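# Lift headset by headband, hold its cable aloft

## Task

Using the right arm, keep the headset (the headset itself, not its cable) motionless while gripping it by the headband. Its lowest point must be roughly a hand's length or more above the table, and no part of it may extend beyond the table edge. The right gripper must be commanded fully closed, with the headband pinched between its fingers. Those fingers may touch the headband only. Apart from its own cable, nothing may touch the headset, though the left arm is allowed to. The cable's plug counts as a separate object, but the cable does not. The cat ears are part of the headband; the thin side arms running down to the ear cups are not. The left gripper must clamp the cable firmly between its finger pads, not at the very tips or edges, at a point lower than where the cable exits the ear cup. Along the whole stretch from ear cup to that grip, the cable must stay well above the table and touch nothing except itself, the headset and the arms. If the left arm were removed, no part of the headset may drop more than a little. The cable's loose end must not be left dangling below the table top. If that end ever falls well below the table top or reaches well past the table edge, whether held or not, the task fails. Once everything above holds, declare completion by ending the scene. Aside from the requested hold, anything that stays in place only because the robot is holding it does not count.

## Robot and tools

ROBOT. There are two arms, left_arm and right_arm. Each has six revolute joints plus a parallel gripper. The fingers extend along the gripper's +z axis and close along its y axis. The reported hand point sits between the finger pads, roughly 1 cm behind the fingertips.

FRAME. Every pose in a result uses one world frame. Its origin is on the table surface midway between the arms. +z is up, +x points forward over the table, and left_arm is mounted on the +y side. The names left/right refer to the arms, not to image sides. Printed hand positions can be somewhat off, especially with the arm stretched out.

execute_actions. Argument actions is a list that is empty or holds one item.
- Empty list: no command, returns current state, with pictures.
- Action: {"rows": [[...], ...], "steps": n}. n is 3 to 15 control steps (default 15), each 1/30 s. rows holds 1 to 15 rows; each row is used for one step and the last row repeats to fill n. Every row has exactly 14 numbers covering both arms, even if only one moves: left_arm waist, shoulder, elbow, wrist pitch, wrist yaw, wrist roll, opening, then the same seven for right_arm.
- Wait: {"steps": n} with no rows, n up to 300. No new command; it returns once n steps have elapsed since the previous result, counting your reply time.
- Optional pictures (boolean) asks for camera images with a non-empty call.
A rejected call sends nothing to the robot.

JOINT NUMBERS. These are absolute target angles in radians, the same values Joint positions reports, not offsets. Ranges per arm: waist -2.880..2.880, shoulder 0.000..3.142, elbow 0.000..3.019, wrist pitch -1.693..1.571, wrist yaw -1.571..1.571, wrist roll -2.094..2.094. A target more than 0.019 rad outside a range, and farther out than the current angle, gets the call refused. True limits may differ by up to 0.019 rad; targets beyond them are clipped, and the result may report "joint sent to its limit" (possibly about an earlier action). Absence of that line does not prove more room exists.

OPENING. A scale from -1 (closed) to +1 (fully open), absolute, not an offset. grip_measured reports the actual finger opening on this same scale; the finger gap in metres appears in Joint positions (0.094 m when fully open). Away from the ends, fingers move to where grip_measured equals your command. To hold something, command below grip_measured: about 0.03 below gives a secure grip, less gives a lighter one. Readings may carry a fixed error near 1 mm per gripper. Pad force tops out near 50-62 N, lower on very thin parts, and can spike at first contact. The task requires the right gripper commanded fully closed (-1) on the headband.

MOTION LIMITS. Each step, the target is held within a fixed lead of the measured angle: waist 0.264, shoulder 0.32, elbow 0.276, wrist pitch 0.33, wrist yaw 0.186, wrist roll 0.522 rad. If the targets would move a hand more than 70 mm from where it is, all of that arm's targets are pulled back proportionally. Distant targets therefore take several actions.

TIMING. The last row sent stays the target while you think or wait, until arms come to rest or a step is HELD. Each action's result is captured 3 steps before it ends; those steps run during your reply, and the next action begins afterwards. Replies consume simulated time, so keep them short.

RESULT LINES. The state line gives, per arm, end_effector_position (m) and end_effector_quat_wxyz. Joint positions / Joint velocities list the six joints (rad, rad/s) then the finger gap (m, m/s). "joint command not followed": the clearance check altered or blocked some joint targets; the rest of the row still ran. HELD: on the marked steps your row was partly or wholly not sent. MOTOR HOT appears from 85 °C; at 100 °C an OVER-TEMPERATURE FAULT drops that arm and opens its gripper until it cools. Carrying load heats motors, even while you think, so do not hold weight needlessly long.

zoom_image. Arguments: camera (one of cam_head_left, cam_head_right, cam_high, cam_low, cam_left_wrist, cam_right_wrist) and region [x0, y0, x1, y1] in pixels of that camera's latest full image, origin top-left, at most 504 by 504. Head, high and low images are 504x504; wrist images are 616x616. Calibration (K, distortion, T_world_to_cam) was given per camera, with errors of a few millimetres and degrees; wrist camera poses follow their arm's joint readings.

finished_scene. Argument scene (integer, the current scene number). It ends the scene irreversibly and reports whether the goal was met, so call it only when the whole hold is in place and steady. Replying with no tool call also ends everything.

AVOID. Do not let the arms collide or press on each other. Do not drop, slam or shove objects hard, and never knock anything off the table. Keep the cable's free end from sinking below the table top or swinging past its edge. Brief tugs on held parts or nudges to loose objects may occur; grip firmly enough to resist them. Prefer smooth, economical motion.

Each tool is called after "Request:" as name(argument=value, ...) on one line, values as JSON.

## Session

Request:
execute_actions(actions=[])

Scene clock: 0.00 s of 4200.00 s.
left_arm: end_effector_position=(+0.9861, +0.2201, +0.1624) grip_measured=+1.000 end_effector_quat_wxyz=(+0.671, +0.369, +0.621, +0.164) | right_arm: end_effector_position=(+0.3076, -0.7250, +0.3820) grip_measured=+1.000 end_effector_quat_wxyz=(+0.339, -0.459, +0.690, -0.446)
Joint positions: left_arm=[-0.117  2.733  2.616  0.071  0.292  0.79   0.094] | right_arm=[-1.153  1.383  1.312 -0.531 -0.854 -1.987  0.094]
Joint velocities: left_arm=[ 0.005  0.005  0.012 -0.007 -0.022  0.007  0.   ] | right_arm=[-0.015 -0.015  0.002  0.002  0.037  0.037  0.   ]
Motor temperatures (°C, as the motors report them): left_arm=[25 24 25 26 23 24] | right_arm=[22 25 24 23 24 22]
camera_calibration (this result's frames):
cam_left_wrist: T_world_to_cam=[[-0.234654, -0.679466, -0.695171, 0.493692], [-0.42123, 0.715583, -0.557231, 0.351074], [0.876072, 0.16207, -0.454126, -0.69729], [0, 0, 0, 1]] pos_world=[0.874606, 0.197234, 0.222172]
cam_right_wrist: T_world_to_cam=[[0.345658, -0.171627, 0.922532, -0.583197], [-0.801721, -0.564891, 0.1953, -0.238813], [0.487611, -0.80712, -0.332856, -0.485292], [0, 0, 0, 1]] pos_world=[0.246759, -0.626684, 0.423125]

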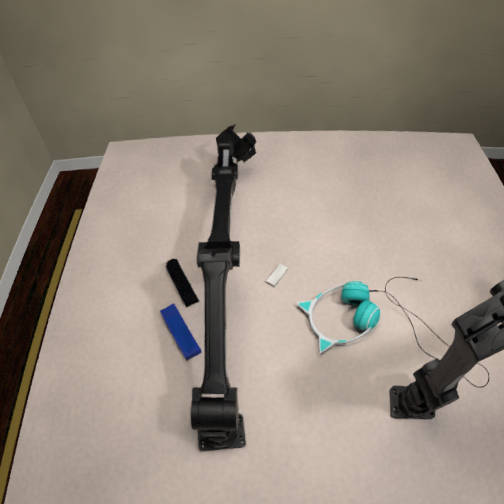

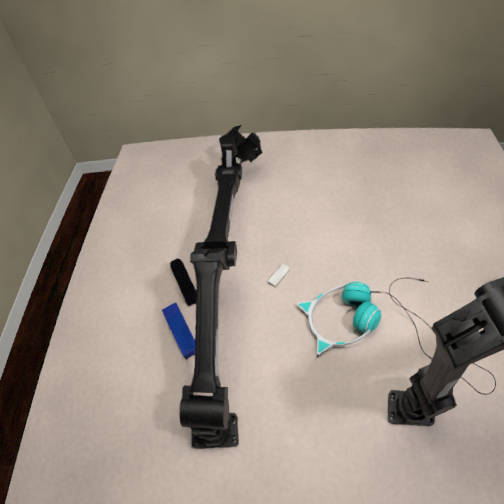

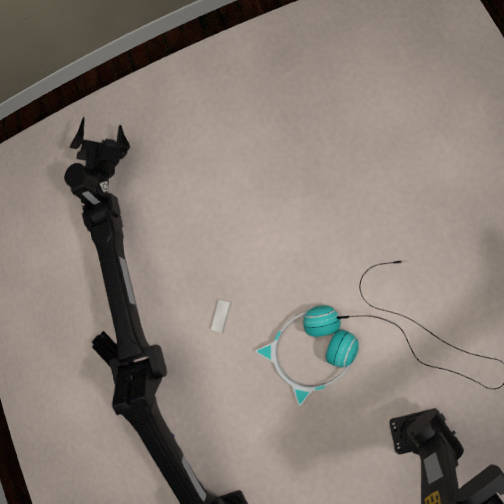

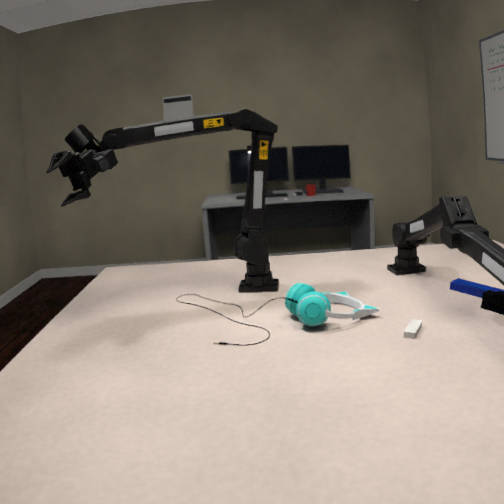

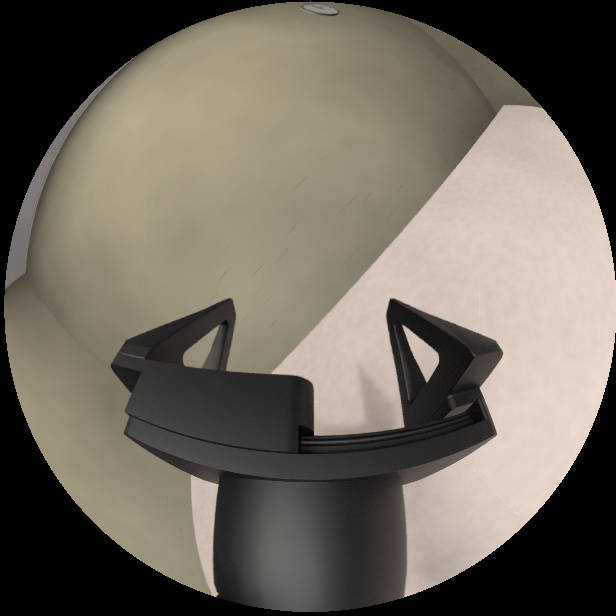

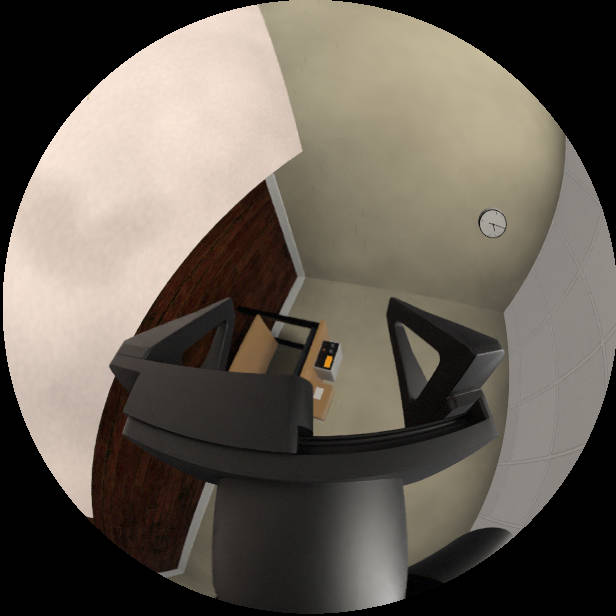

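Request:
execute_actions(actions=[{"rows":[[0.4,1.2,1.9,0.07,0,0,1,0.3,1.2,1.0,-1.35,0,0.39,0.2]]}])

Request:
execute_actions(actions=[{"steps":45}])

Request:
execute_actions(actions=[{"rows":[[0.4,1.2,0.43,0.78,0,0,1,0.92,1.3,0.9,-1.15,0,0.39,0.2]]}])

Request:
execute_actions(actions=[{"steps":30}], pictures=true)

Scene clock: 0.70 s of 4200.00 s.
left_arm: end_effector_position=(+0.9567, +0.3474, +0.1852) grip_measured=+1.000 end_effector_quat_wxyz=(+0.637, +0.195, +0.726, +0.171) | right_arm: end_effector_position=(+0.3256, -0.5215, +0.1926) grip_measured=+0.202 end_effector_quat_wxyz=(+0.199, -0.302, +0.929, -0.077)
Joint positions: left_arm=[-0.023  2.523  2.32   0.071  0.09   0.536  0.094] | right_arm=[-0.768  1.267  1.022 -1.029 -0.317 -1.48   0.056]
Joint velocities: left_arm=[ 0.435 -0.679 -0.74   0.002 -0.315 -0.623  0.   ] | right_arm=[ 1.626 -0.044 -0.281 -1.829  1.619  1.707  0.001]
Motor temperatures (°C, as the motors report them): left_arm=[25 24 25 26 23 24] | right_arm=[22 25 24 23 24 22]
Steps of this call (steps 1 to 9: nothing new was sent; steps 10 to 21: the first 12 steps of this action). Readings (joint positions):
10: left_arm=[-0.115 2.727 2.605 0.071 0.275 0.774] | right_arm=[-1.147 1.379 1.302 -0.543 -0.822 -1.962]
11: left_arm=[-0.115 2.712 2.577 0.071 0.255 0.753] | right_arm=[-1.137 1.365 1.279 -0.572 -0.784 -1.927]
13: left_arm=[-0.106 2.681 2.524 0.071 0.216 0.711] | right_arm=[-1.095 1.331 1.209 -0.638 -0.711 -1.858]
17: left_arm=[-0.073 2.608 2.421 0.071 0.141 0.625] | right_arm=[-0.960 1.285 1.090 -0.807 -0.538 -1.693]
21: the state above

Scene clock: 2.20 s of 4200.00 s.
left_arm: end_effector_position=(+0.4076, +0.5167, +0.8843) grip_measured=+1.000 end_effector_quat_wxyz=(+0.865, -0.091, +0.423, +0.254) | right_arm: end_effector_position=(+0.3506, -0.1747, +0.1776) grip_measured=+0.202 end_effector_quat_wxyz=(+0.005, +0.100, +0.995, +0.002)
Joint positions: left_arm=[0.399 1.314 1.918 0.071 0.01  0.065 0.094] | right_arm=[ 0.304  1.217  0.99  -1.334 -0.002  0.375  0.056]
Joint velocities: left_arm=[-0.005 -0.972 -0.051 -0.002  0.051 -0.139  0.   ] | right_arm=[-0.015  0.015 -0.007 -0.002 -0.066  0.007  0.   ]
Motor temperatures (°C, as the motors report them): left_arm=[25 24 26 26 23 24] | right_arm=[22 25 25 23 24 22]
Kept back: nothing.
Steps of this call (steps 1 to 3: the last 3 steps of your previous action; steps 4 to 45: the robot went on to your last target). Readings (joint positions):
1: left_arm=[-0.008 2.501 2.295 0.071 0.081 0.514] | right_arm=[-0.712 1.265 1.012 -1.092 -0.255 -1.419]
2: left_arm=[0.008 2.477 2.270 0.071 0.074 0.492] | right_arm=[-0.652 1.262 1.005 -1.152 -0.186 -1.351]
4: left_arm=[0.041 2.430 2.220 0.071 0.060 0.449] | right_arm=[-0.518 1.256 0.994 -1.242 -0.059 -1.202]
8: left_arm=[0.114 2.331 2.121 0.071 0.043 0.375] | right_arm=[-0.230 1.243 0.990 -1.306 -0.008 -0.903]
45: the state above

Scene clock: 2.60 s of 4200.00 s.
left_arm: end_effector_position=(+0.3134, +0.4648, +0.8331) grip_measured=+1.000 end_effector_quat_wxyz=(+0.926, -0.063, +0.268, +0.257) | right_arm: end_effector_position=(+0.2615, +0.0118, +0.1161) grip_measured=+0.202 end_effector_quat_wxyz=(-0.003, -0.211, +0.977, +0.001)
Joint positions: left_arm=[0.399 1.072 1.417 0.668 0.005 0.031 0.094] | right_arm=[ 0.932  1.307  0.898 -1.166 -0.004  0.376  0.056]
Joint velocities: left_arm=[-0.015  0.151 -0.818  0.359 -0.022 -0.007  0.   ] | right_arm=[ 0.982 -0.005  0.017  0.022 -0.125 -0.037 -0.   ]
Motor temperatures (°C, as the motors report them): left_arm=[25 24 26 26 23 24] | right_arm=[22 25 25 23 24 22]
Steps of this call (steps 1 to 12: the first 12 steps of this action). Readings (joint positions):
1: left_arm=[0.399 1.278 1.882 0.132 0.008 0.056] | right_arm=[0.314 1.218 0.983 -1.318 0.003 0.376]
2: left_arm=[0.399 1.222 1.801 0.253 0.006 0.046] | right_arm=[0.342 1.219 0.970 -1.283 0.006 0.376]
4: left_arm=[0.399 1.129 1.660 0.431 0.005 0.036] | right_arm=[0.439 1.237 0.940 -1.232 0.006 0.376]
8: left_arm=[0.399 1.067 1.526 0.601 0.005 0.032] | right_arm=[0.694 1.287 0.905 -1.184 0.004 0.376]
12: the state above

Scene clock: 3.60 s of 4200.00 s.
left_arm: end_effector_position=(+0.3730, +0.4983, +0.2200) grip_measured=+1.000 end_effector_quat_wxyz=(+0.667, -0.178, +0.701, +0.177) | right_arm: end_effector_position=(+0.2635, +0.0094, +0.1158) grip_measured=+0.202 end_effector_quat_wxyz=(-0.002, -0.207, +0.978, -0.000)
Joint positions: left_arm=[0.399 1.205 0.395 0.763 0.005 0.011 0.094] | right_arm=[ 0.924  1.307  0.897 -1.166 -0.002  0.377  0.056]
Joint velocities: left_arm=[-0.005 -0.024  0.002  0.051  0.007  0.066  0.   ] | right_arm=[-0.015 -0.005 -0.007 -0.002 -0.007  0.037  0.   ]
Motor temperatures (°C, as the motors report them): left_arm=[25 24 26 26 23 24] | right_arm=[22 25 25 23 24 22]
Kept back: nothing.
Steps of this call (steps 1 to 3: the last 3 steps of your previous action; steps 4 to 30: the robot went on to your last target). Readings (joint positions):
1: left_arm=[0.399 1.078 1.387 0.679 0.005 0.031] | right_arm=[0.957 1.307 0.898 -1.166 -0.005 0.376]
2: left_arm=[0.399 1.084 1.357 0.688 0.005 0.030] | right_arm=[0.965 1.307 0.898 -1.166 -0.005 0.376]
4: left_arm=[0.399 1.100 1.292 0.703 0.005 0.030] | right_arm=[0.955 1.307 0.897 -1.166 -0.005 0.376]
8: left_arm=[0.399 1.133 1.149 0.722 0.005 0.028] | right_arm=[0.927 1.307 0.897 -1.166 -0.002 0.377]
30: the state above
camera_calibration (this result's frames):
cam_left_wrist: T_world_to_cam=[[0.489582, -0.871949, -0.00364513, 0.252549], [-0.54572, -0.303145, -0.781212, 0.529184], [0.680072, 0.384457, -0.624255, -0.179312], [0, 0, 0, 1]] pos_world=[0.287088, 0.449567, 0.302389]
cam_right_wrist: T_world_to_cam=[[0.417531, -0.908578, -0.0123961, -0.100041], [-0.718925, -0.338658, 0.607007, 0.121053], [-0.555712, -0.244532, -0.7946, 0.363421], [0, 0, 0, 1]] pos_world=[0.330756, 0.0389688, 0.214054]

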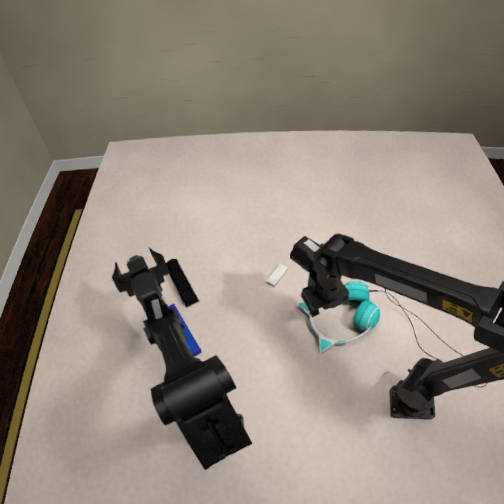

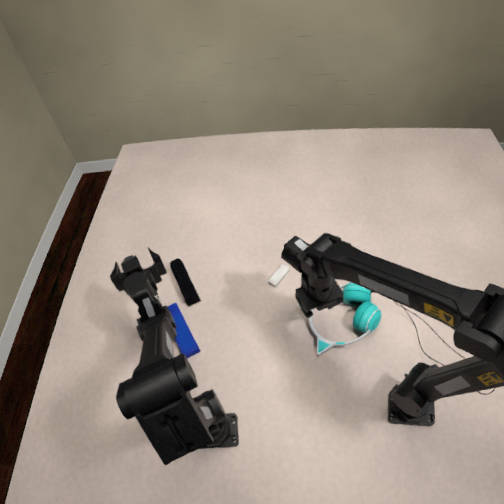

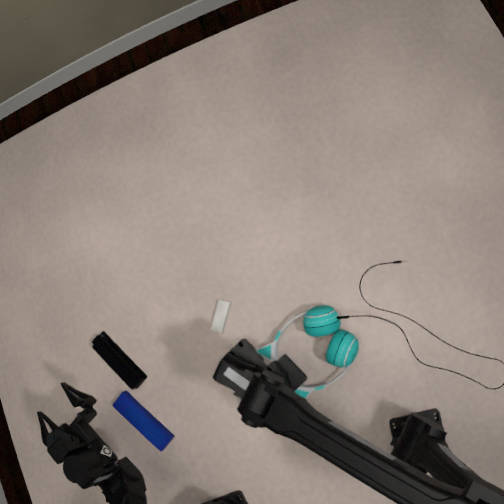

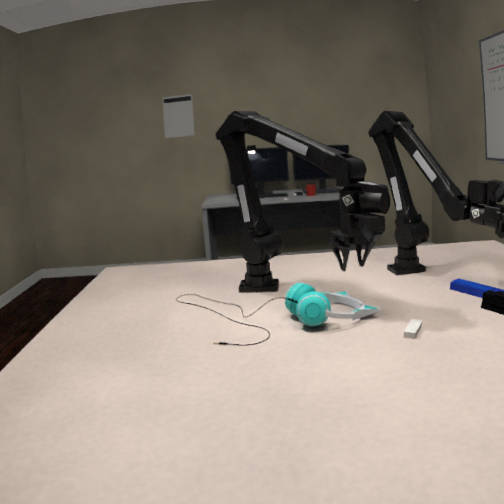

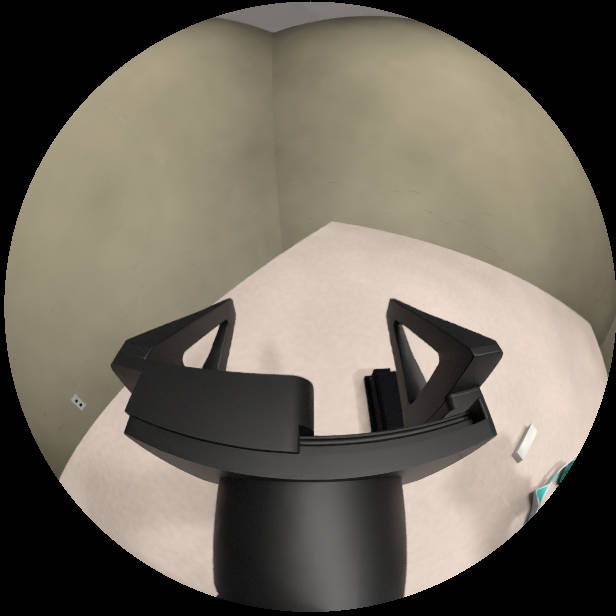

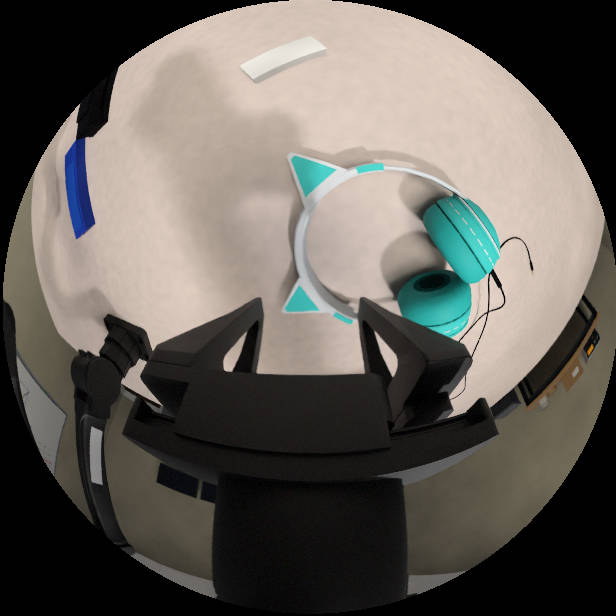

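Request:
execute_actions(actions=[{"rows":[[0.4,1.2,0.43,0.78,0,0,1,0.935,1.32,0.885,-1.12,0,0.42,0.2],[0.4,1.2,0.43,0.78,0,0,1,0.945,1.335,0.87,-1.09,0,0.46,0.2],[0.4,1.2,0.43,0.78,0,0,1,0.945,1.35,0.858,-1.06,0,0.46,0.2],[0.4,1.2,0.43,0.78,0,0,1,0.945,1.365,0.845,-1.03,0,0.46,0.2],[0.4,1.2,0.43,0.78,0,0,1,0.945,1.38,0.832,-1.0,0,0.46,0.2],[0.4,1.2,0.43,0.78,0,0,1,0.945,1.395,0.82,-0.97,0,0.46,0.2],[0.4,1.2,0.43,0.78,0,0,1,0.945,1.41,0.808,-0.94,0,0.46,0.2],[0.4,1.2,0.43,0.78,0,0,1,0.945,1.425,0.796,-0.91,0,0.46,0.2],[0.4,1.2,0.43,0.78,0,0,1,0.945,1.44,0.785,-0.885,0,0.46,0.2],[0.4,1.2,0.43,0.78,0,0,1,0.945,1.45,0.775,-0.865,0,0.46,0.2],[0.4,1.2,0.43,0.78,0,0,1,0.945,1.46,0.768,-0.85,0,0.46,0.2]]}])

Request:
execute_actions(actions=[{"steps":12}], pictures=true)

Scene clock: 4.27 s of 4200.00 s.
left_arm: end_effector_position=(+0.3729, +0.4983, +0.2208) grip_measured=+1.000 end_effector_quat_wxyz=(+0.668, -0.178, +0.700, +0.176) | right_arm: end_effector_position=(+0.2642, +0.0155, +0.0317) grip_measured=+0.202 end_effector_quat_wxyz=(+0.003, -0.182, +0.983, +0.003)
Joint positions: left_arm=[0.399 1.204 0.395 0.764 0.005 0.009 0.094] | right_arm=[ 0.935  1.443  0.773 -0.891 -0.002  0.44   0.056]
Joint velocities: left_arm=[-0.015 -0.005 -0.002  0.007  0.007  0.022  0.   ] | right_arm=[ 0.005  0.454 -0.247  0.393 -0.022  0.051 -0.001]
Motor temperatures (°C, as the motors report them): left_arm=[25 24 26 26 23 24] | right_arm=[22 25 25 23 24 22]
Steps of this call (steps 1 to 8: the robot went on to your last target; steps 9 to 20: the first 12 steps of this action). Readings (joint positions):
9: left_arm=[0.399 1.204 0.395 0.764 0.005 0.010] | right_arm=[0.924 1.307 0.895 -1.161 -0.002 0.380]
10: left_arm=[0.399 1.204 0.395 0.764 0.005 0.010] | right_arm=[0.925 1.307 0.890 -1.147 -0.002 0.391]
12: left_arm=[0.399 1.204 0.395 0.764 0.005 0.009] | right_arm=[0.928 1.312 0.872 -1.101 -0.002 0.411]
16: left_arm=[0.399 1.204 0.395 0.764 0.005 0.009] | right_arm=[0.935 1.367 0.821 -0.987 -0.002 0.432]
20: the state above

Scene clock: 4.67 s of 4200.00 s.
left_arm: end_effector_position=(+0.3729, +0.4983, +0.2208) grip_measured=+1.000 end_effector_quat_wxyz=(+0.668, -0.178, +0.700, +0.176) | right_arm: end_effector_position=(+0.2603, +0.0115, +0.0181) grip_measured=+0.202 end_effector_quat_wxyz=(-0.005, -0.179, +0.984, -0.002)
Joint positions: left_arm=[0.399 1.204 0.395 0.764 0.005 0.009 0.094] | right_arm=[ 0.935  1.469  0.755 -0.868 -0.002  0.445  0.056]
Joint velocities: left_arm=[ 0.005 -0.005 -0.007  0.002  0.007 -0.037  0.   ] | right_arm=[-0.005 -0.005 -0.002 -0.007 -0.051 -0.037 -0.001]
Motor temperatures (°C, as the motors report them): left_arm=[25 24 26 26 23 24] | right_arm=[22 25 25 23 24 22]
Kept back: nothing.
Steps of this call (steps 1 to 3: the last 3 steps of your previous action; steps 4 to 12: the robot went on to your last target). Readings (joint positions):
1: left_arm=[0.399 1.204 0.395 0.764 0.005 0.009] | right_arm=[0.935 1.456 0.765 -0.882 -0.002 0.441]
2: left_arm=[0.399 1.204 0.395 0.764 0.005 0.009] | right_arm=[0.935 1.465 0.760 -0.878 -0.002 0.442]
4: left_arm=[0.399 1.204 0.395 0.764 0.005 0.009] | right_arm=[0.935 1.469 0.755 -0.874 -0.002 0.443]
8: left_arm=[0.399 1.204 0.395 0.764 0.005 0.009] | right_arm=[0.935 1.469 0.755 -0.869 -0.002 0.445]
12: the state above
camera_calibration (this result's frames):
cam_left_wrist: T_world_to_cam=[[0.489652, -0.871915, -0.00212177, 0.252172], [-0.5433, -0.303203, -0.782875, 0.529274], [0.681957, 0.38449, -0.622175, -0.179954], [0, 0, 0, 1]] pos_world=[0.286799, 0.449541, 0.302928]
cam_right_wrist: T_world_to_cam=[[0.364485, -0.931163, -0.0093376, -0.0840127], [-0.734564, -0.293664, 0.6117, 0.182248], [-0.572335, -0.216096, -0.791034, 0.288486], [0, 0, 0, 1]] pos_world=[0.329604, 0.0376308, 0.115936]

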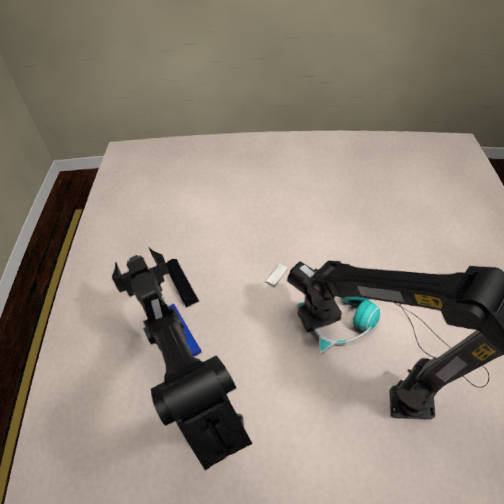

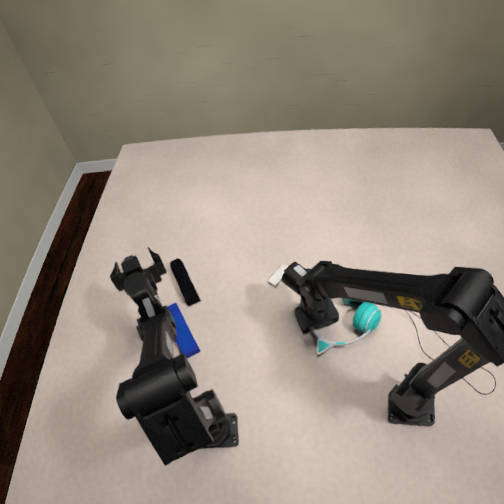

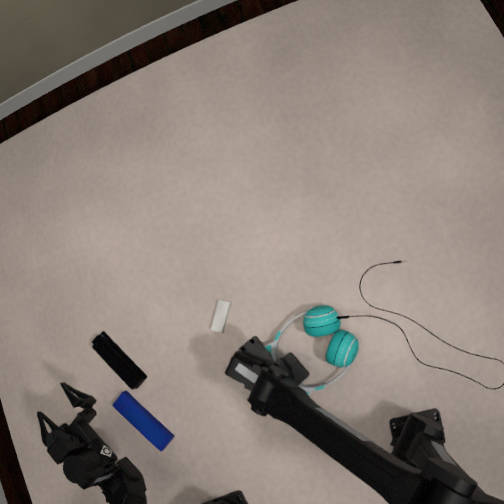

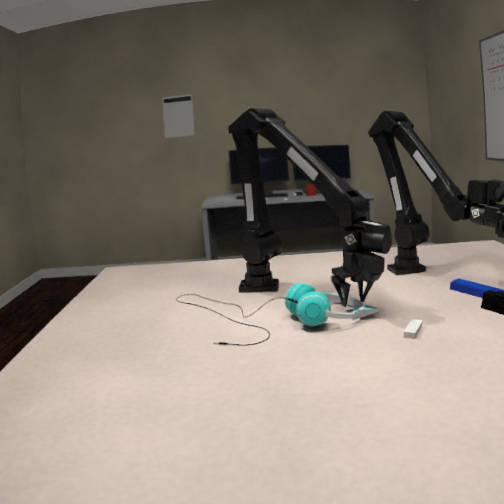

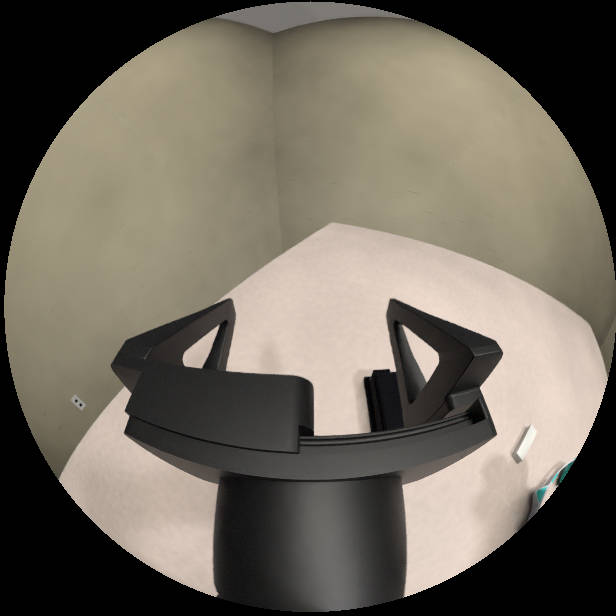

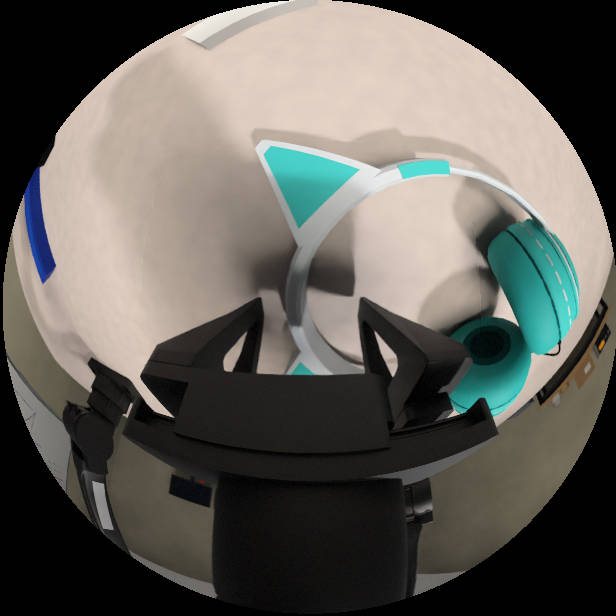

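Request:
execute_actions(actions=[{"rows":[[0.4,1.2,0.43,0.78,0,0,1,0.96,1.485,0.768,-0.815,0,0.46,0.2],[0.4,1.2,0.43,0.78,0,0,1,0.96,1.485,0.768,-0.815,0,0.46,0.2],[0.4,1.2,0.43,0.78,0,0,1,0.96,1.485,0.768,-0.815,0,0.46,0],[0.4,1.2,0.43,0.78,0,0,1,0.96,1.485,0.768,-0.815,0,0.46,-0.2],[0.4,1.2,0.43,0.78,0,0,1,0.96,1.485,0.768,-0.815,0,0.46,-0.4],[0.4,1.2,0.43,0.78,0,0,1,0.96,1.485,0.768,-0.815,0,0.46,-0.55],[0.4,1.2,0.43,0.78,0,0,1,0.96,1.485,0.768,-0.815,0,0.46,-0.7],[0.4,1.2,0.43,0.78,0,0,1,0.96,1.485,0.768,-0.815,0,0.46,-0.8],[0.4,1.2,0.43,0.78,0,0,1,0.96,1.485,0.768,-0.815,0,0.46,-1]]}])

Request:
execute_actions(actions=[{"rows":[[0.4,1.2,0.43,0.78,0,0,1,0.96,1.485,0.768,-0.815,0,0.46,-1],[0.4,1.2,0.43,0.78,0,0,1,0.96,1.46,0.78,-0.85,0,0.46,-1],[0.4,1.2,0.43,0.78,0,0,1,0.96,1.445,0.79,-0.875,0,0.46,-1],[0.4,1.2,0.43,0.78,0,0,1,0.96,1.43,0.80,-0.9,0,0.46,-1],[0.4,1.2,0.43,0.78,0,0,1,0.96,1.415,0.81,-0.93,0,0.46,-1],[0.4,1.2,0.43,0.78,0,0,1,0.96,1.40,0.82,-0.96,0,0.46,-1],[0.4,1.2,0.43,0.78,0,0,1,0.96,1.385,0.835,-0.99,0,0.46,-1],[0.4,1.2,0.43,0.78,0,0,1,0.96,1.37,0.85,-1.02,0,0.46,-1],[0.4,1.2,0.43,0.78,0,0,1,0.96,1.355,0.87,-1.055,0,0.46,-1],[0.4,1.2,0.43,0.78,0,0,1,0.95,1.34,0.89,-1.09,0,0.46,-1],[0.4,1.2,0.43,0.78,0,0,1,0.94,1.32,0.91,-1.12,0,0.46,-1],[0.4,1.2,0.43,0.78,0,0,1,0.93,1.30,0.93,-1.15,0,0.46,-1],[0.4,1.2,0.43,0.78,0,0,1,0.92,1.28,0.95,-1.18,0,0.46,-1],[0.4,1.2,0.43,0.78,0,0,1,0.91,1.26,0.97,-1.21,0,0.46,-1],[0.4,1.2,0.43,0.78,0,0,1,0.90,1.24,0.99,-1.25,0,0.46,-1]]}])

Request:
execute_actions(actions=[{"rows":[[0.4,1.2,0.43,0.78,0,0,1,0.89,1.23,1.01,-1.25,0,0.5,-1],[0.4,1.2,0.43,0.78,0,0,1,0.88,1.22,1.03,-1.25,0,0.54,-1],[0.4,1.2,0.43,0.78,0,0,1,0.87,1.21,1.05,-1.25,0,0.58,-1],[0.4,1.2,0.43,0.78,0,0,1,0.86,1.2,1.07,-1.25,0,0.62,-1],[0.4,1.2,0.43,0.78,0,0,1,0.85,1.2,1.09,-1.25,0,0.66,-1],[0.4,1.2,0.43,0.78,0,0,1,0.84,1.2,1.11,-1.25,0,0.70,-1],[0.4,1.2,0.43,0.78,0,0,1,0.83,1.2,1.13,-1.25,0,0.74,-1],[0.4,1.2,0.43,0.78,0,0,1,0.82,1.2,1.15,-1.25,0,0.78,-1],[0.4,1.2,0.43,0.78,0,0,1,0.81,1.2,1.17,-1.25,0,0.82,-1],[0.4,1.2,0.43,0.78,0,0,1,0.80,1.2,1.19,-1.25,0,0.86,-1],[0.4,1.2,0.43,0.78,0,0,1,0.79,1.2,1.21,-1.25,0,0.90,-1],[0.4,1.2,0.43,0.78,0,0,1,0.78,1.2,1.23,-1.25,0,0.94,-1],[0.4,1.2,0.43,0.78,0,0,1,0.77,1.2,1.25,-1.25,0,0.98,-1],[0.4,1.2,0.43,0.78,0,0,1,0.76,1.2,1.27,-1.25,0,1.02,-1],[0.4,1.2,0.43,0.78,0,0,1,0.75,1.2,1.29,-1.25,0,1.06,-1]]}])

Request:
execute_actions(actions=[{"rows":[[0.4,1.2,0.43,0.78,0,0,1,0.74,1.2,1.30,-1.25,0,1.10,-1],[0.4,1.2,0.43,0.78,0,0,1,0.73,1.2,1.31,-1.25,0,1.14,-1],[0.4,1.2,0.43,0.78,0,0,1,0.72,1.2,1.32,-1.25,0,1.18,-1],[0.4,1.2,0.43,0.78,0,0,1,0.71,1.2,1.33,-1.25,0,1.22,-1],[0.4,1.2,0.43,0.78,0,0,1,0.70,1.2,1.34,-1.25,0,1.26,-1],[0.4,1.2,0.43,0.78,0,0,1,0.69,1.2,1.35,-1.25,0,1.30,-1],[0.4,1.2,0.43,0.78,0,0,1,0.68,1.2,1.36,-1.25,0,1.34,-1],[0.4,1.2,0.43,0.78,0,0,1,0.67,1.2,1.37,-1.25,0,1.38,-1],[0.4,1.2,0.43,0.78,0,0,1,0.66,1.2,1.38,-1.25,0,1.42,-1],[0.4,1.2,0.43,0.78,0,0,1,0.65,1.2,1.39,-1.25,0,1.46,-1],[0.4,1.2,0.43,0.78,0,0,1,0.64,1.2,1.40,-1.25,0,1.50,-1],[0.4,1.2,0.43,0.78,0,0,1,0.63,1.2,1.41,-1.25,0,1.54,-1],[0.4,1.2,0.43,0.78,0,0,1,0.62,1.2,1.42,-1.25,0,1.58,-1]]}], pictures=true)

Scene clock: 6.03 s of 4200.00 s.
left_arm: end_effector_position=(+0.3729, +0.4983, +0.2208) grip_measured=+1.000 end_effector_quat_wxyz=(+0.668, -0.178, +0.700, +0.176) | right_arm: end_effector_position=(+0.2625, +0.0207, +0.0178) grip_measured=-0.848 end_effector_quat_wxyz=(+0.010, -0.185, +0.983, +0.005)
Joint positions: left_arm=[0.399 1.204 0.395 0.764 0.005 0.009 0.094] | right_arm=[ 0.952  1.471  0.755 -0.834  0.003  0.449  0.007]
Joint velocities: left_arm=[-0.024 -0.005 -0.007 -0.017  0.051  0.022  0.   ] | right_arm=[ 0.005  0.005 -0.017 -0.017  0.066  0.066  0.001]
Motor temperatures (°C, as the motors report them): left_arm=[25 24 26 26 23 24] | right_arm=[22 25 25 23 24 22]
Steps of this call (steps 1 to 29: the robot went on to your last target; steps 30 to 41: the first 12 steps of this action). Readings (joint positions):
30: left_arm=[0.399 1.204 0.395 0.764 0.005 0.009] | right_arm=[0.936 1.469 0.755 -0.863 -0.002 0.446]
31: left_arm=[0.399 1.204 0.395 0.764 0.005 0.009] | right_arm=[0.938 1.470 0.755 -0.853 -0.002 0.446]
33: left_arm=[0.399 1.204 0.395 0.764 0.005 0.009] | right_arm=[0.944 1.470 0.755 -0.838 -0.002 0.446]
37: left_arm=[0.399 1.204 0.395 0.764 0.005 0.009] | right_arm=[0.951 1.471 0.755 -0.834 -0.002 0.446]
41: the state above

Scene clock: 6.53 s of 4200.00 s.
left_arm: end_effector_position=(+0.3729, +0.4983, +0.2208) grip_measured=+1.000 end_effector_quat_wxyz=(+0.668, -0.178, +0.700, +0.176) | right_arm: end_effector_position=(+0.2526, +0.0124, +0.0729) grip_measured=-0.853 end_effector_quat_wxyz=(-0.018, -0.184, +0.983, -0.009)
Joint positions: left_arm=[0.399 1.204 0.395 0.764 0.005 0.009 0.094] | right_arm=[ 0.951  1.374  0.834 -1.069 -0.007  0.45   0.007]
Joint velocities: left_arm=[-0.015  0.005 -0.017 -0.017 -0.066  0.051  0.   ] | right_arm=[-0.044 -0.464  0.476 -0.955 -0.066 -0.037 -0.   ]
Motor temperatures (°C, as the motors report them): left_arm=[25 24 27 26 23 24] | right_arm=[22 25 25 23 24 22]
Steps of this call (steps 1 to 3: the last 3 steps of your previous action; steps 4 to 15: the first 12 steps of this action). Readings (joint positions):
4: left_arm=[0.399 1.204 0.395 0.764 0.005 0.009] | right_arm=[0.952 1.471 0.755 -0.834 0.003 0.450]
5: left_arm=[0.399 1.204 0.395 0.764 0.005 0.009] | right_arm=[0.952 1.471 0.755 -0.834 0.003 0.450]
7: left_arm=[0.399 1.204 0.395 0.764 0.005 0.009] | right_arm=[0.952 1.468 0.758 -0.850 0.003 0.450]
11: left_arm=[0.399 1.204 0.395 0.764 0.005 0.009] | right_arm=[0.952 1.434 0.782 -0.943 0.003 0.450]
15: the state above

Scene clock: 7.03 s of 4200.00 s.
left_arm: end_effector_position=(+0.3729, +0.4983, +0.2208) grip_measured=+1.000 end_effector_quat_wxyz=(+0.668, -0.178, +0.700, +0.176) | right_arm: end_effector_position=(+0.3370, +0.0190, +0.2456) grip_measured=-0.853 end_effector_quat_wxyz=(+0.099, +0.045, +0.990, +0.092)
Joint positions: left_arm=[0.399 1.204 0.395 0.764 0.005 0.009 0.094] | right_arm=[ 0.807  1.211  1.142 -1.231 -0.007  0.768  0.007]
Joint velocities: left_arm=[-0.005 -0.005  0.007 -0.007  0.037  0.022  0.   ] | right_arm=[-0.278 -0.005  0.476 -0.022  0.022  1.062  0.   ]
Motor temperatures (°C, as the motors report them): left_arm=[25 24 27 26 23 24] | right_arm=[22 25 26 23 24 22]
Steps of this call (steps 1 to 3: the last 3 steps of your previous action; steps 4 to 15: the first 12 steps of this action). Readings (joint positions):
4: left_arm=[0.399 1.204 0.395 0.764 0.005 0.009] | right_arm=[0.930 1.302 0.909 -1.182 -0.008 0.454]
5: left_arm=[0.399 1.204 0.395 0.764 0.005 0.009] | right_arm=[0.920 1.283 0.929 -1.200 -0.008 0.465]
7: left_arm=[0.399 1.204 0.395 0.764 0.005 0.009] | right_arm=[0.896 1.249 0.970 -1.220 -0.008 0.504]
11: left_arm=[0.399 1.204 0.395 0.764 0.005 0.009] | right_arm=[0.847 1.212 1.062 -1.231 -0.008 0.624]
15: the state above

Scene clock: 7.53 s of 4200.00 s.
left_arm: end_effector_position=(+0.3729, +0.4983, +0.2208) grip_measured=+1.000 end_effector_quat_wxyz=(+0.668, -0.178, +0.700, +0.176) | right_arm: end_effector_position=(+0.4057, -0.0101, +0.3313) grip_measured=-0.853 end_effector_quat_wxyz=(+0.130, +0.393, +0.892, +0.183)
Joint positions: left_arm=[0.399 1.204 0.395 0.764 0.005 0.009 0.094] | right_arm=[ 0.658  1.211  1.325 -1.233 -0.004  1.359  0.007]
Joint velocities: left_arm=[-0.005 -0.015  0.007  0.002 -0.081 -0.022  0.   ] | right_arm=[-0.308  0.005  0.261 -0.012 -0.022  1.092 -0.001]
Motor temperatures (°C, as the motors report them): left_arm=[25 24 27 26 23 24] | right_arm=[22 25 26 23 24 22]
Steps of this call (steps 1 to 3: the last 3 steps of your previous action; steps 4 to 15: the first 12 steps of this action). Readings (joint positions):
4: left_arm=[0.399 1.204 0.395 0.764 0.005 0.009] | right_arm=[0.769 1.211 1.209 -1.232 -0.007 0.924]
5: left_arm=[0.399 1.204 0.395 0.764 0.005 0.009] | right_arm=[0.759 1.211 1.225 -1.232 -0.007 0.963]
7: left_arm=[0.399 1.204 0.395 0.764 0.005 0.009] | right_arm=[0.739 1.211 1.254 -1.232 -0.006 1.042]
11: left_arm=[0.399 1.204 0.395 0.764 0.005 0.009] | right_arm=[0.698 1.211 1.292 -1.232 -0.005 1.200]
15: the state above
camera_calibration (this result's frames):
cam_left_wrist: T_world_to_cam=[[0.489985, -0.871728, -0.00213884, 0.252025], [-0.543191, -0.303398, -0.782875, 0.529331], [0.681806, 0.384759, -0.622175, -0.180032], [0, 0, 0, 1]] pos_world=[0.286786, 0.449564, 0.302928]
cam_right_wrist: T_world_to_cam=[[-0.64005, -0.631597, -0.437516, 0.398229], [-0.762296, 0.450766, 0.464452, 0.158701], [-0.0961292, 0.63079, -0.769976, 0.423095], [0, 0, 0, 1]] pos_world=[0.416536, -0.0869003, 0.426297]

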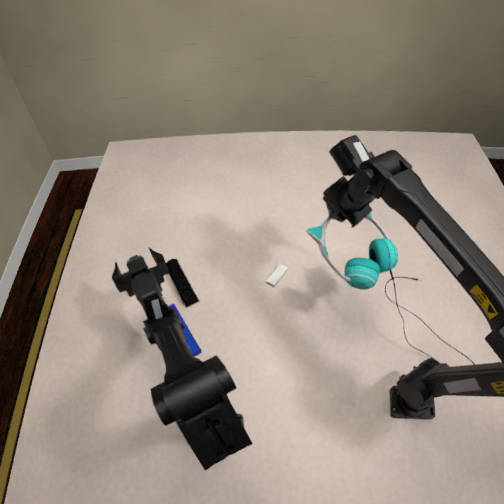

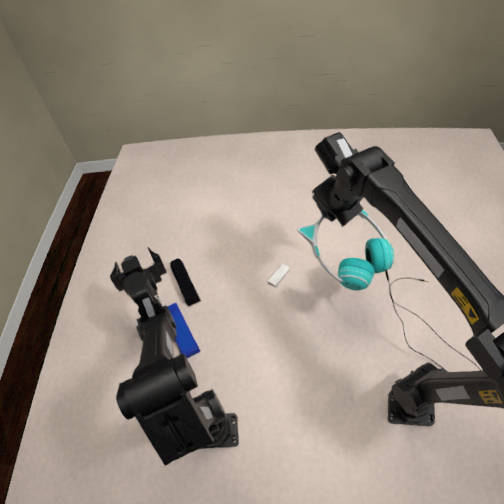

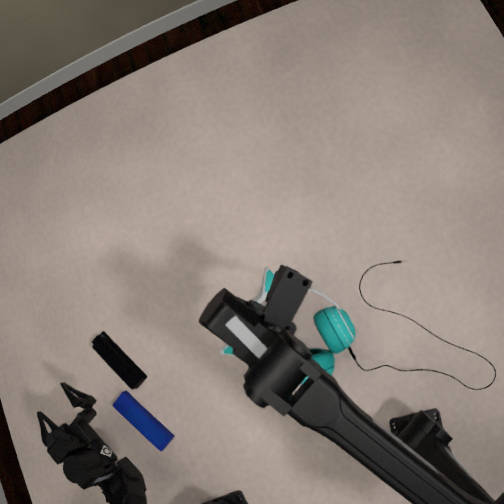

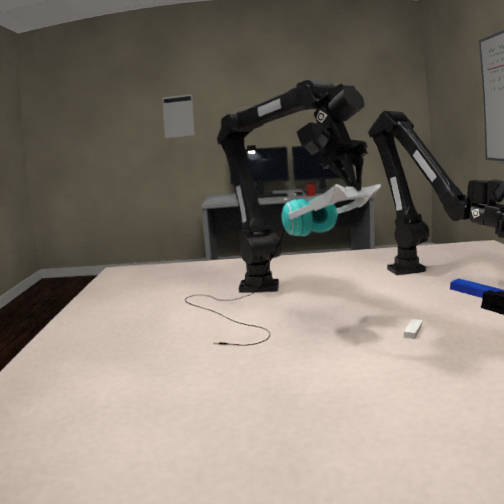

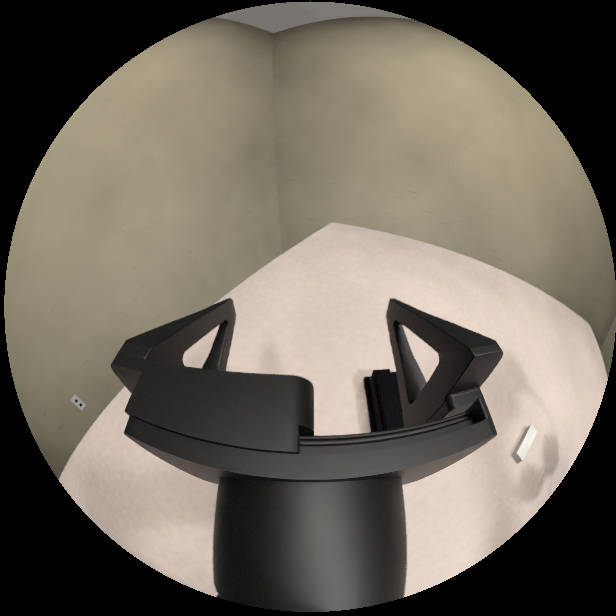

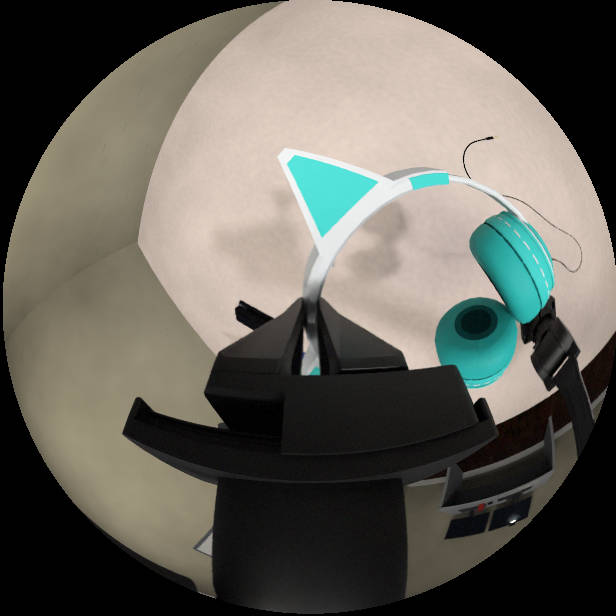

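Request:
execute_actions(actions=[{"rows":[[0.38,1.2,0.43,0.78,0,0,1,0.62,1.2,1.41,-1.2,0,1.58,-1],[0.36,1.2,0.43,0.78,0,0,1,0.62,1.2,1.41,-1.17,0,1.58,-1],[0.33,1.2,0.43,0.78,0,0,1,0.62,1.2,1.41,-1.14,0,1.58,-1],[0.3,1.2,0.43,0.78,0,0,1,0.62,1.2,1.41,-1.11,0,1.58,-1],[0.27,1.2,0.43,0.78,0,0,1,0.62,1.2,1.41,-1.08,0,1.58,-1],[0.24,1.2,0.43,0.78,0,0,1,0.62,1.2,1.41,-1.05,0,1.58,-1],[0.21,1.2,0.43,0.78,0,0,1,0.62,1.2,1.41,-1.02,0,1.58,-1],[0.18,1.2,0.43,0.78,0,0,1,0.62,1.2,1.41,-0.99,0,1.58,-1],[0.15,1.2,0.43,0.78,0,0,1,0.62,1.2,1.41,-0.96,0,1.58,-1],[0.12,1.2,0.43,0.78,0,0,1,0.62,1.2,1.41,-0.93,0,1.58,-1],[0.09,1.2,0.43,0.78,0,0,1,0.62,1.2,1.41,-0.90,0,1.58,-1],[0.06,1.2,0.43,0.78,0,0,1,0.62,1.2,1.41,-0.87,0,1.58,-1],[0.03,1.2,0.43,0.78,0,0,1,0.62,1.2,1.41,-0.84,0,1.58,-1],[0,1.2,0.43,0.78,0,0,1,0.62,1.2,1.41,-0.81,0,1.58,-1],[-0.04,1.2,0.43,0.78,0,0,1,0.62,1.2,1.41,-0.78,0,1.58,-1]]}])

Request:
execute_actions(actions=[{"rows":[[-0.08,1.2,0.43,0.78,0,0,1,0.62,1.2,1.41,-0.75,0,1.58,-1],[-0.12,1.2,0.43,0.78,0,0,1,0.62,1.2,1.41,-0.72,0,1.58,-1],[-0.16,1.2,0.43,0.78,0,0,1,0.62,1.2,1.41,-0.69,0,1.58,-1],[-0.2,1.2,0.43,0.78,0,0,1,0.62,1.2,1.41,-0.66,0,1.58,-1],[-0.24,1.2,0.43,0.78,0,0,1,0.62,1.2,1.41,-0.63,0,1.58,-1],[-0.28,1.2,0.43,0.78,0,0,1,0.62,1.2,1.41,-0.60,0,1.58,-1],[-0.32,1.2,0.43,0.78,0,0,1,0.62,1.2,1.41,-0.57,0,1.58,-1],[-0.36,1.2,0.43,0.78,0,0,1,0.62,1.2,1.41,-0.54,0,1.58,-1],[-0.4,1.2,0.43,0.78,0,0,1,0.62,1.2,1.41,-0.51,0,1.58,-1],[-0.44,1.2,0.43,0.78,0,0,1,0.62,1.2,1.41,-0.48,0,1.58,-1],[-0.48,1.2,0.43,0.78,0,0,1,0.62,1.2,1.41,-0.44,0,1.58,-1],[-0.52,1.2,0.43,0.78,0,0,1,0.62,1.2,1.41,-0.40,0,1.58,-1],[-0.56,1.2,0.43,0.78,0,0,1,0.62,1.2,1.41,-0.36,0,1.58,-1],[-0.6,1.2,0.43,0.78,0,0,1,0.62,1.2,1.41,-0.32,0,1.58,-1],[-0.63,1.2,0.43,0.78,0,0,1,0.62,1.2,1.41,-0.28,0,1.58,-1]]}])

Request:
execute_actions(actions=[{"steps":40}], pictures=true)

Scene clock: 8.47 s of 4200.00 s.
left_arm: end_effector_position=(+0.4191, +0.3790, +0.2208) grip_measured=+1.000 end_effector_quat_wxyz=(+0.686, -0.080, +0.718, +0.082) | right_arm: end_effector_position=(+0.4668, +0.0044, +0.3891) grip_measured=-0.853 end_effector_quat_wxyz=(+0.191, +0.474, +0.798, +0.319)
Joint positions: left_arm=[0.118 1.204 0.395 0.764 0.001 0.008 0.094] | right_arm=[ 0.622  1.211  1.364 -0.962 -0.001  1.565  0.007]
Joint velocities: left_arm=[-0.952 -0.005 -0.002 -0.002  0.007  0.051  0.   ] | right_arm=[-0.005 -0.015  0.002  0.862 -0.037  0.037 -0.   ]
Motor temperatures (°C, as the motors report them): left_arm=[25 24 27 26 23 24] | right_arm=[22 25 26 23 24 22]
Steps of this call (steps 1 to 3: the last 3 steps of your previous action; steps 4 to 16: the robot went on to your last target; steps 17 to 28: the first 12 steps of this action). Readings (joint positions):
17: left_arm=[0.399 1.204 0.395 0.764 0.005 0.009] | right_arm=[0.622 1.211 1.364 -1.233 -0.001 1.561]
18: left_arm=[0.396 1.204 0.395 0.764 0.004 0.009] | right_arm=[0.622 1.211 1.364 -1.227 -0.001 1.563]
20: left_arm=[0.374 1.204 0.395 0.764 0.002 0.008] | right_arm=[0.622 1.211 1.364 -1.192 -0.001 1.564]
24: left_arm=[0.256 1.204 0.395 0.764 0.001 0.008] | right_arm=[0.622 1.211 1.364 -1.079 -0.001 1.565]
28: the state above

Scene clock: 8.97 s of 4200.00 s.
left_arm: end_effector_position=(+0.4062, +0.1253, +0.2208) grip_measured=+1.000 end_effector_quat_wxyz=(+0.682, +0.122, +0.712, -0.111) | right_arm: end_effector_position=(+0.5197, +0.0328, +0.4793) grip_measured=-0.853 end_effector_quat_wxyz=(+0.292, +0.421, +0.708, +0.486)
Joint positions: left_arm=[-0.443  1.204  0.395  0.764  0.001  0.008  0.094] | right_arm=[ 0.622  1.211  1.364 -0.518 -0.001  1.566  0.007]
Joint velocities: left_arm=[-1.187 -0.005 -0.012 -0.002 -0.037 -0.066  0.   ] | right_arm=[ 0.015 -0.005 -0.022  1.023  0.037 -0.007 -0.001]
Motor temperatures (°C, as the motors report them): left_arm=[25 24 27 26 23 24] | right_arm=[22 26 26 23 24 22]
Steps of this call (steps 1 to 3: the last 3 steps of your previous action; steps 4 to 15: the first 12 steps of this action). Readings (joint positions):
4: left_arm=[-0.003 1.204 0.395 0.764 0.001 0.008] | right_arm=[0.622 1.211 1.364 -0.845 -0.001 1.566]
5: left_arm=[-0.037 1.204 0.395 0.764 0.001 0.008] | right_arm=[0.622 1.211 1.364 -0.816 -0.001 1.566]
7: left_arm=[-0.113 1.204 0.395 0.764 0.001 0.008] | right_arm=[0.622 1.211 1.364 -0.757 -0.001 1.566]
11: left_arm=[-0.280 1.204 0.395 0.764 0.001 0.008] | right_arm=[0.622 1.211 1.364 -0.640 -0.001 1.566]
15: the state above

Scene clock: 10.30 s of 4200.00 s.
left_arm: end_effector_position=(+0.3683, +0.0428, +0.2208) grip_measured=+1.000 end_effector_quat_wxyz=(+0.668, +0.192, +0.697, -0.178) | right_arm: end_effector_position=(+0.5309, +0.0388, +0.5253) grip_measured=-0.853 end_effector_quat_wxyz=(+0.332, +0.391, +0.657, +0.553)
Joint positions: left_arm=[-0.641  1.204  0.395  0.764  0.001  0.008  0.094] | right_arm=[ 0.622  1.211  1.364 -0.323 -0.001  1.566  0.007]
Joint velocities: left_arm=[ 0.005 -0.005 -0.007 -0.012  0.007 -0.051  0.   ] | right_arm=[-0.005 -0.024 -0.007 -0.007 -0.11  -0.007 -0.002]
Motor temperatures (°C, as the motors report them): left_arm=[25 24 27 26 23 24] | right_arm=[22 26 27 23 24 22]
Kept back: nothing.
Steps of this call (steps 1 to 3: the last 3 steps of your previous action; steps 4 to 30: the robot went on to your last target; steps 31 to 40: nothing new was sent). Readings (joint positions):
1: left_arm=[-0.483 1.204 0.395 0.764 0.001 0.008] | right_arm=[0.622 1.211 1.364 -0.482 -0.001 1.566]
2: left_arm=[-0.522 1.204 0.395 0.764 0.001 0.008] | right_arm=[0.622 1.211 1.364 -0.444 -0.001 1.566]
4: left_arm=[-0.596 1.204 0.395 0.764 0.001 0.008] | right_arm=[0.622 1.211 1.364 -0.371 -0.001 1.566]
8: left_arm=[-0.646 1.204 0.395 0.764 0.001 0.008] | right_arm=[0.622 1.211 1.364 -0.323 -0.001 1.566]
40: the state above
All arms were judged still, so your last target was given up. Only a new action makes them travel on or press farther. Fingers that are still opening or closing keep moving.
camera_calibration (this result's frames):
cam_left_wrist: T_world_to_cam=[[-0.500648, -0.86565, -0.00114917, 0.221537], [-0.538141, 0.312273, -0.782873, 0.360432], [0.678053, -0.391326, -0.62218, 0.0329509], [0, 0, 0, 1]] pos_world=[0.282533, 0.0921154, 0.302929]
cam_right_wrist: T_world_to_cam=[[-0.130083, -0.0899947, -0.98741, 0.591249], [-0.904333, 0.419082, 0.0809421, 0.420069], [0.406522, 0.903477, -0.135901, -0.0567963], [0, 0, 0, 1]] pos_world=[0.479882, -0.0715197, 0.542086]

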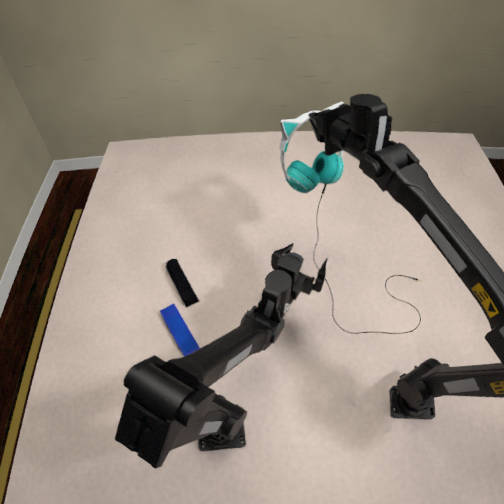

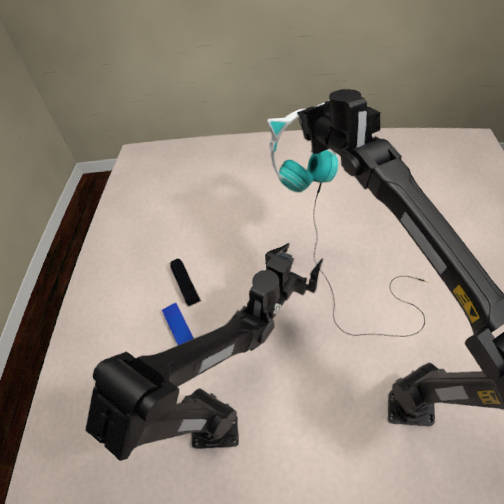

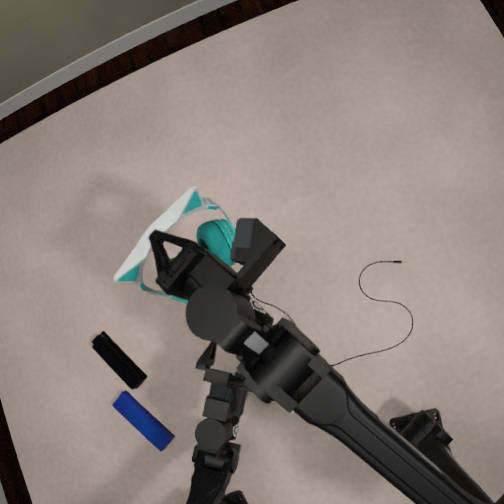

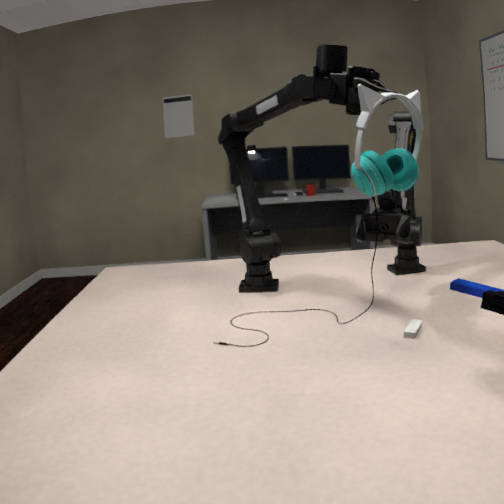

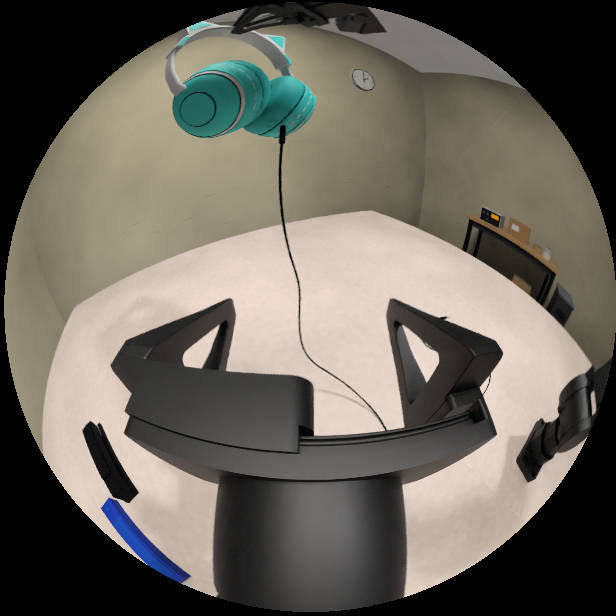

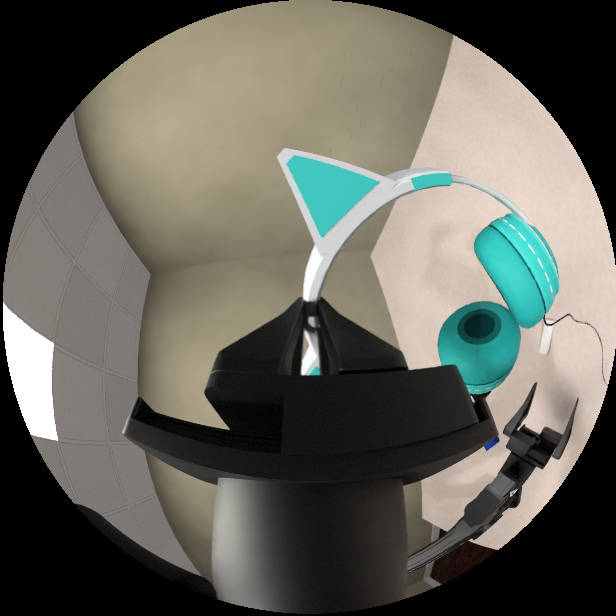

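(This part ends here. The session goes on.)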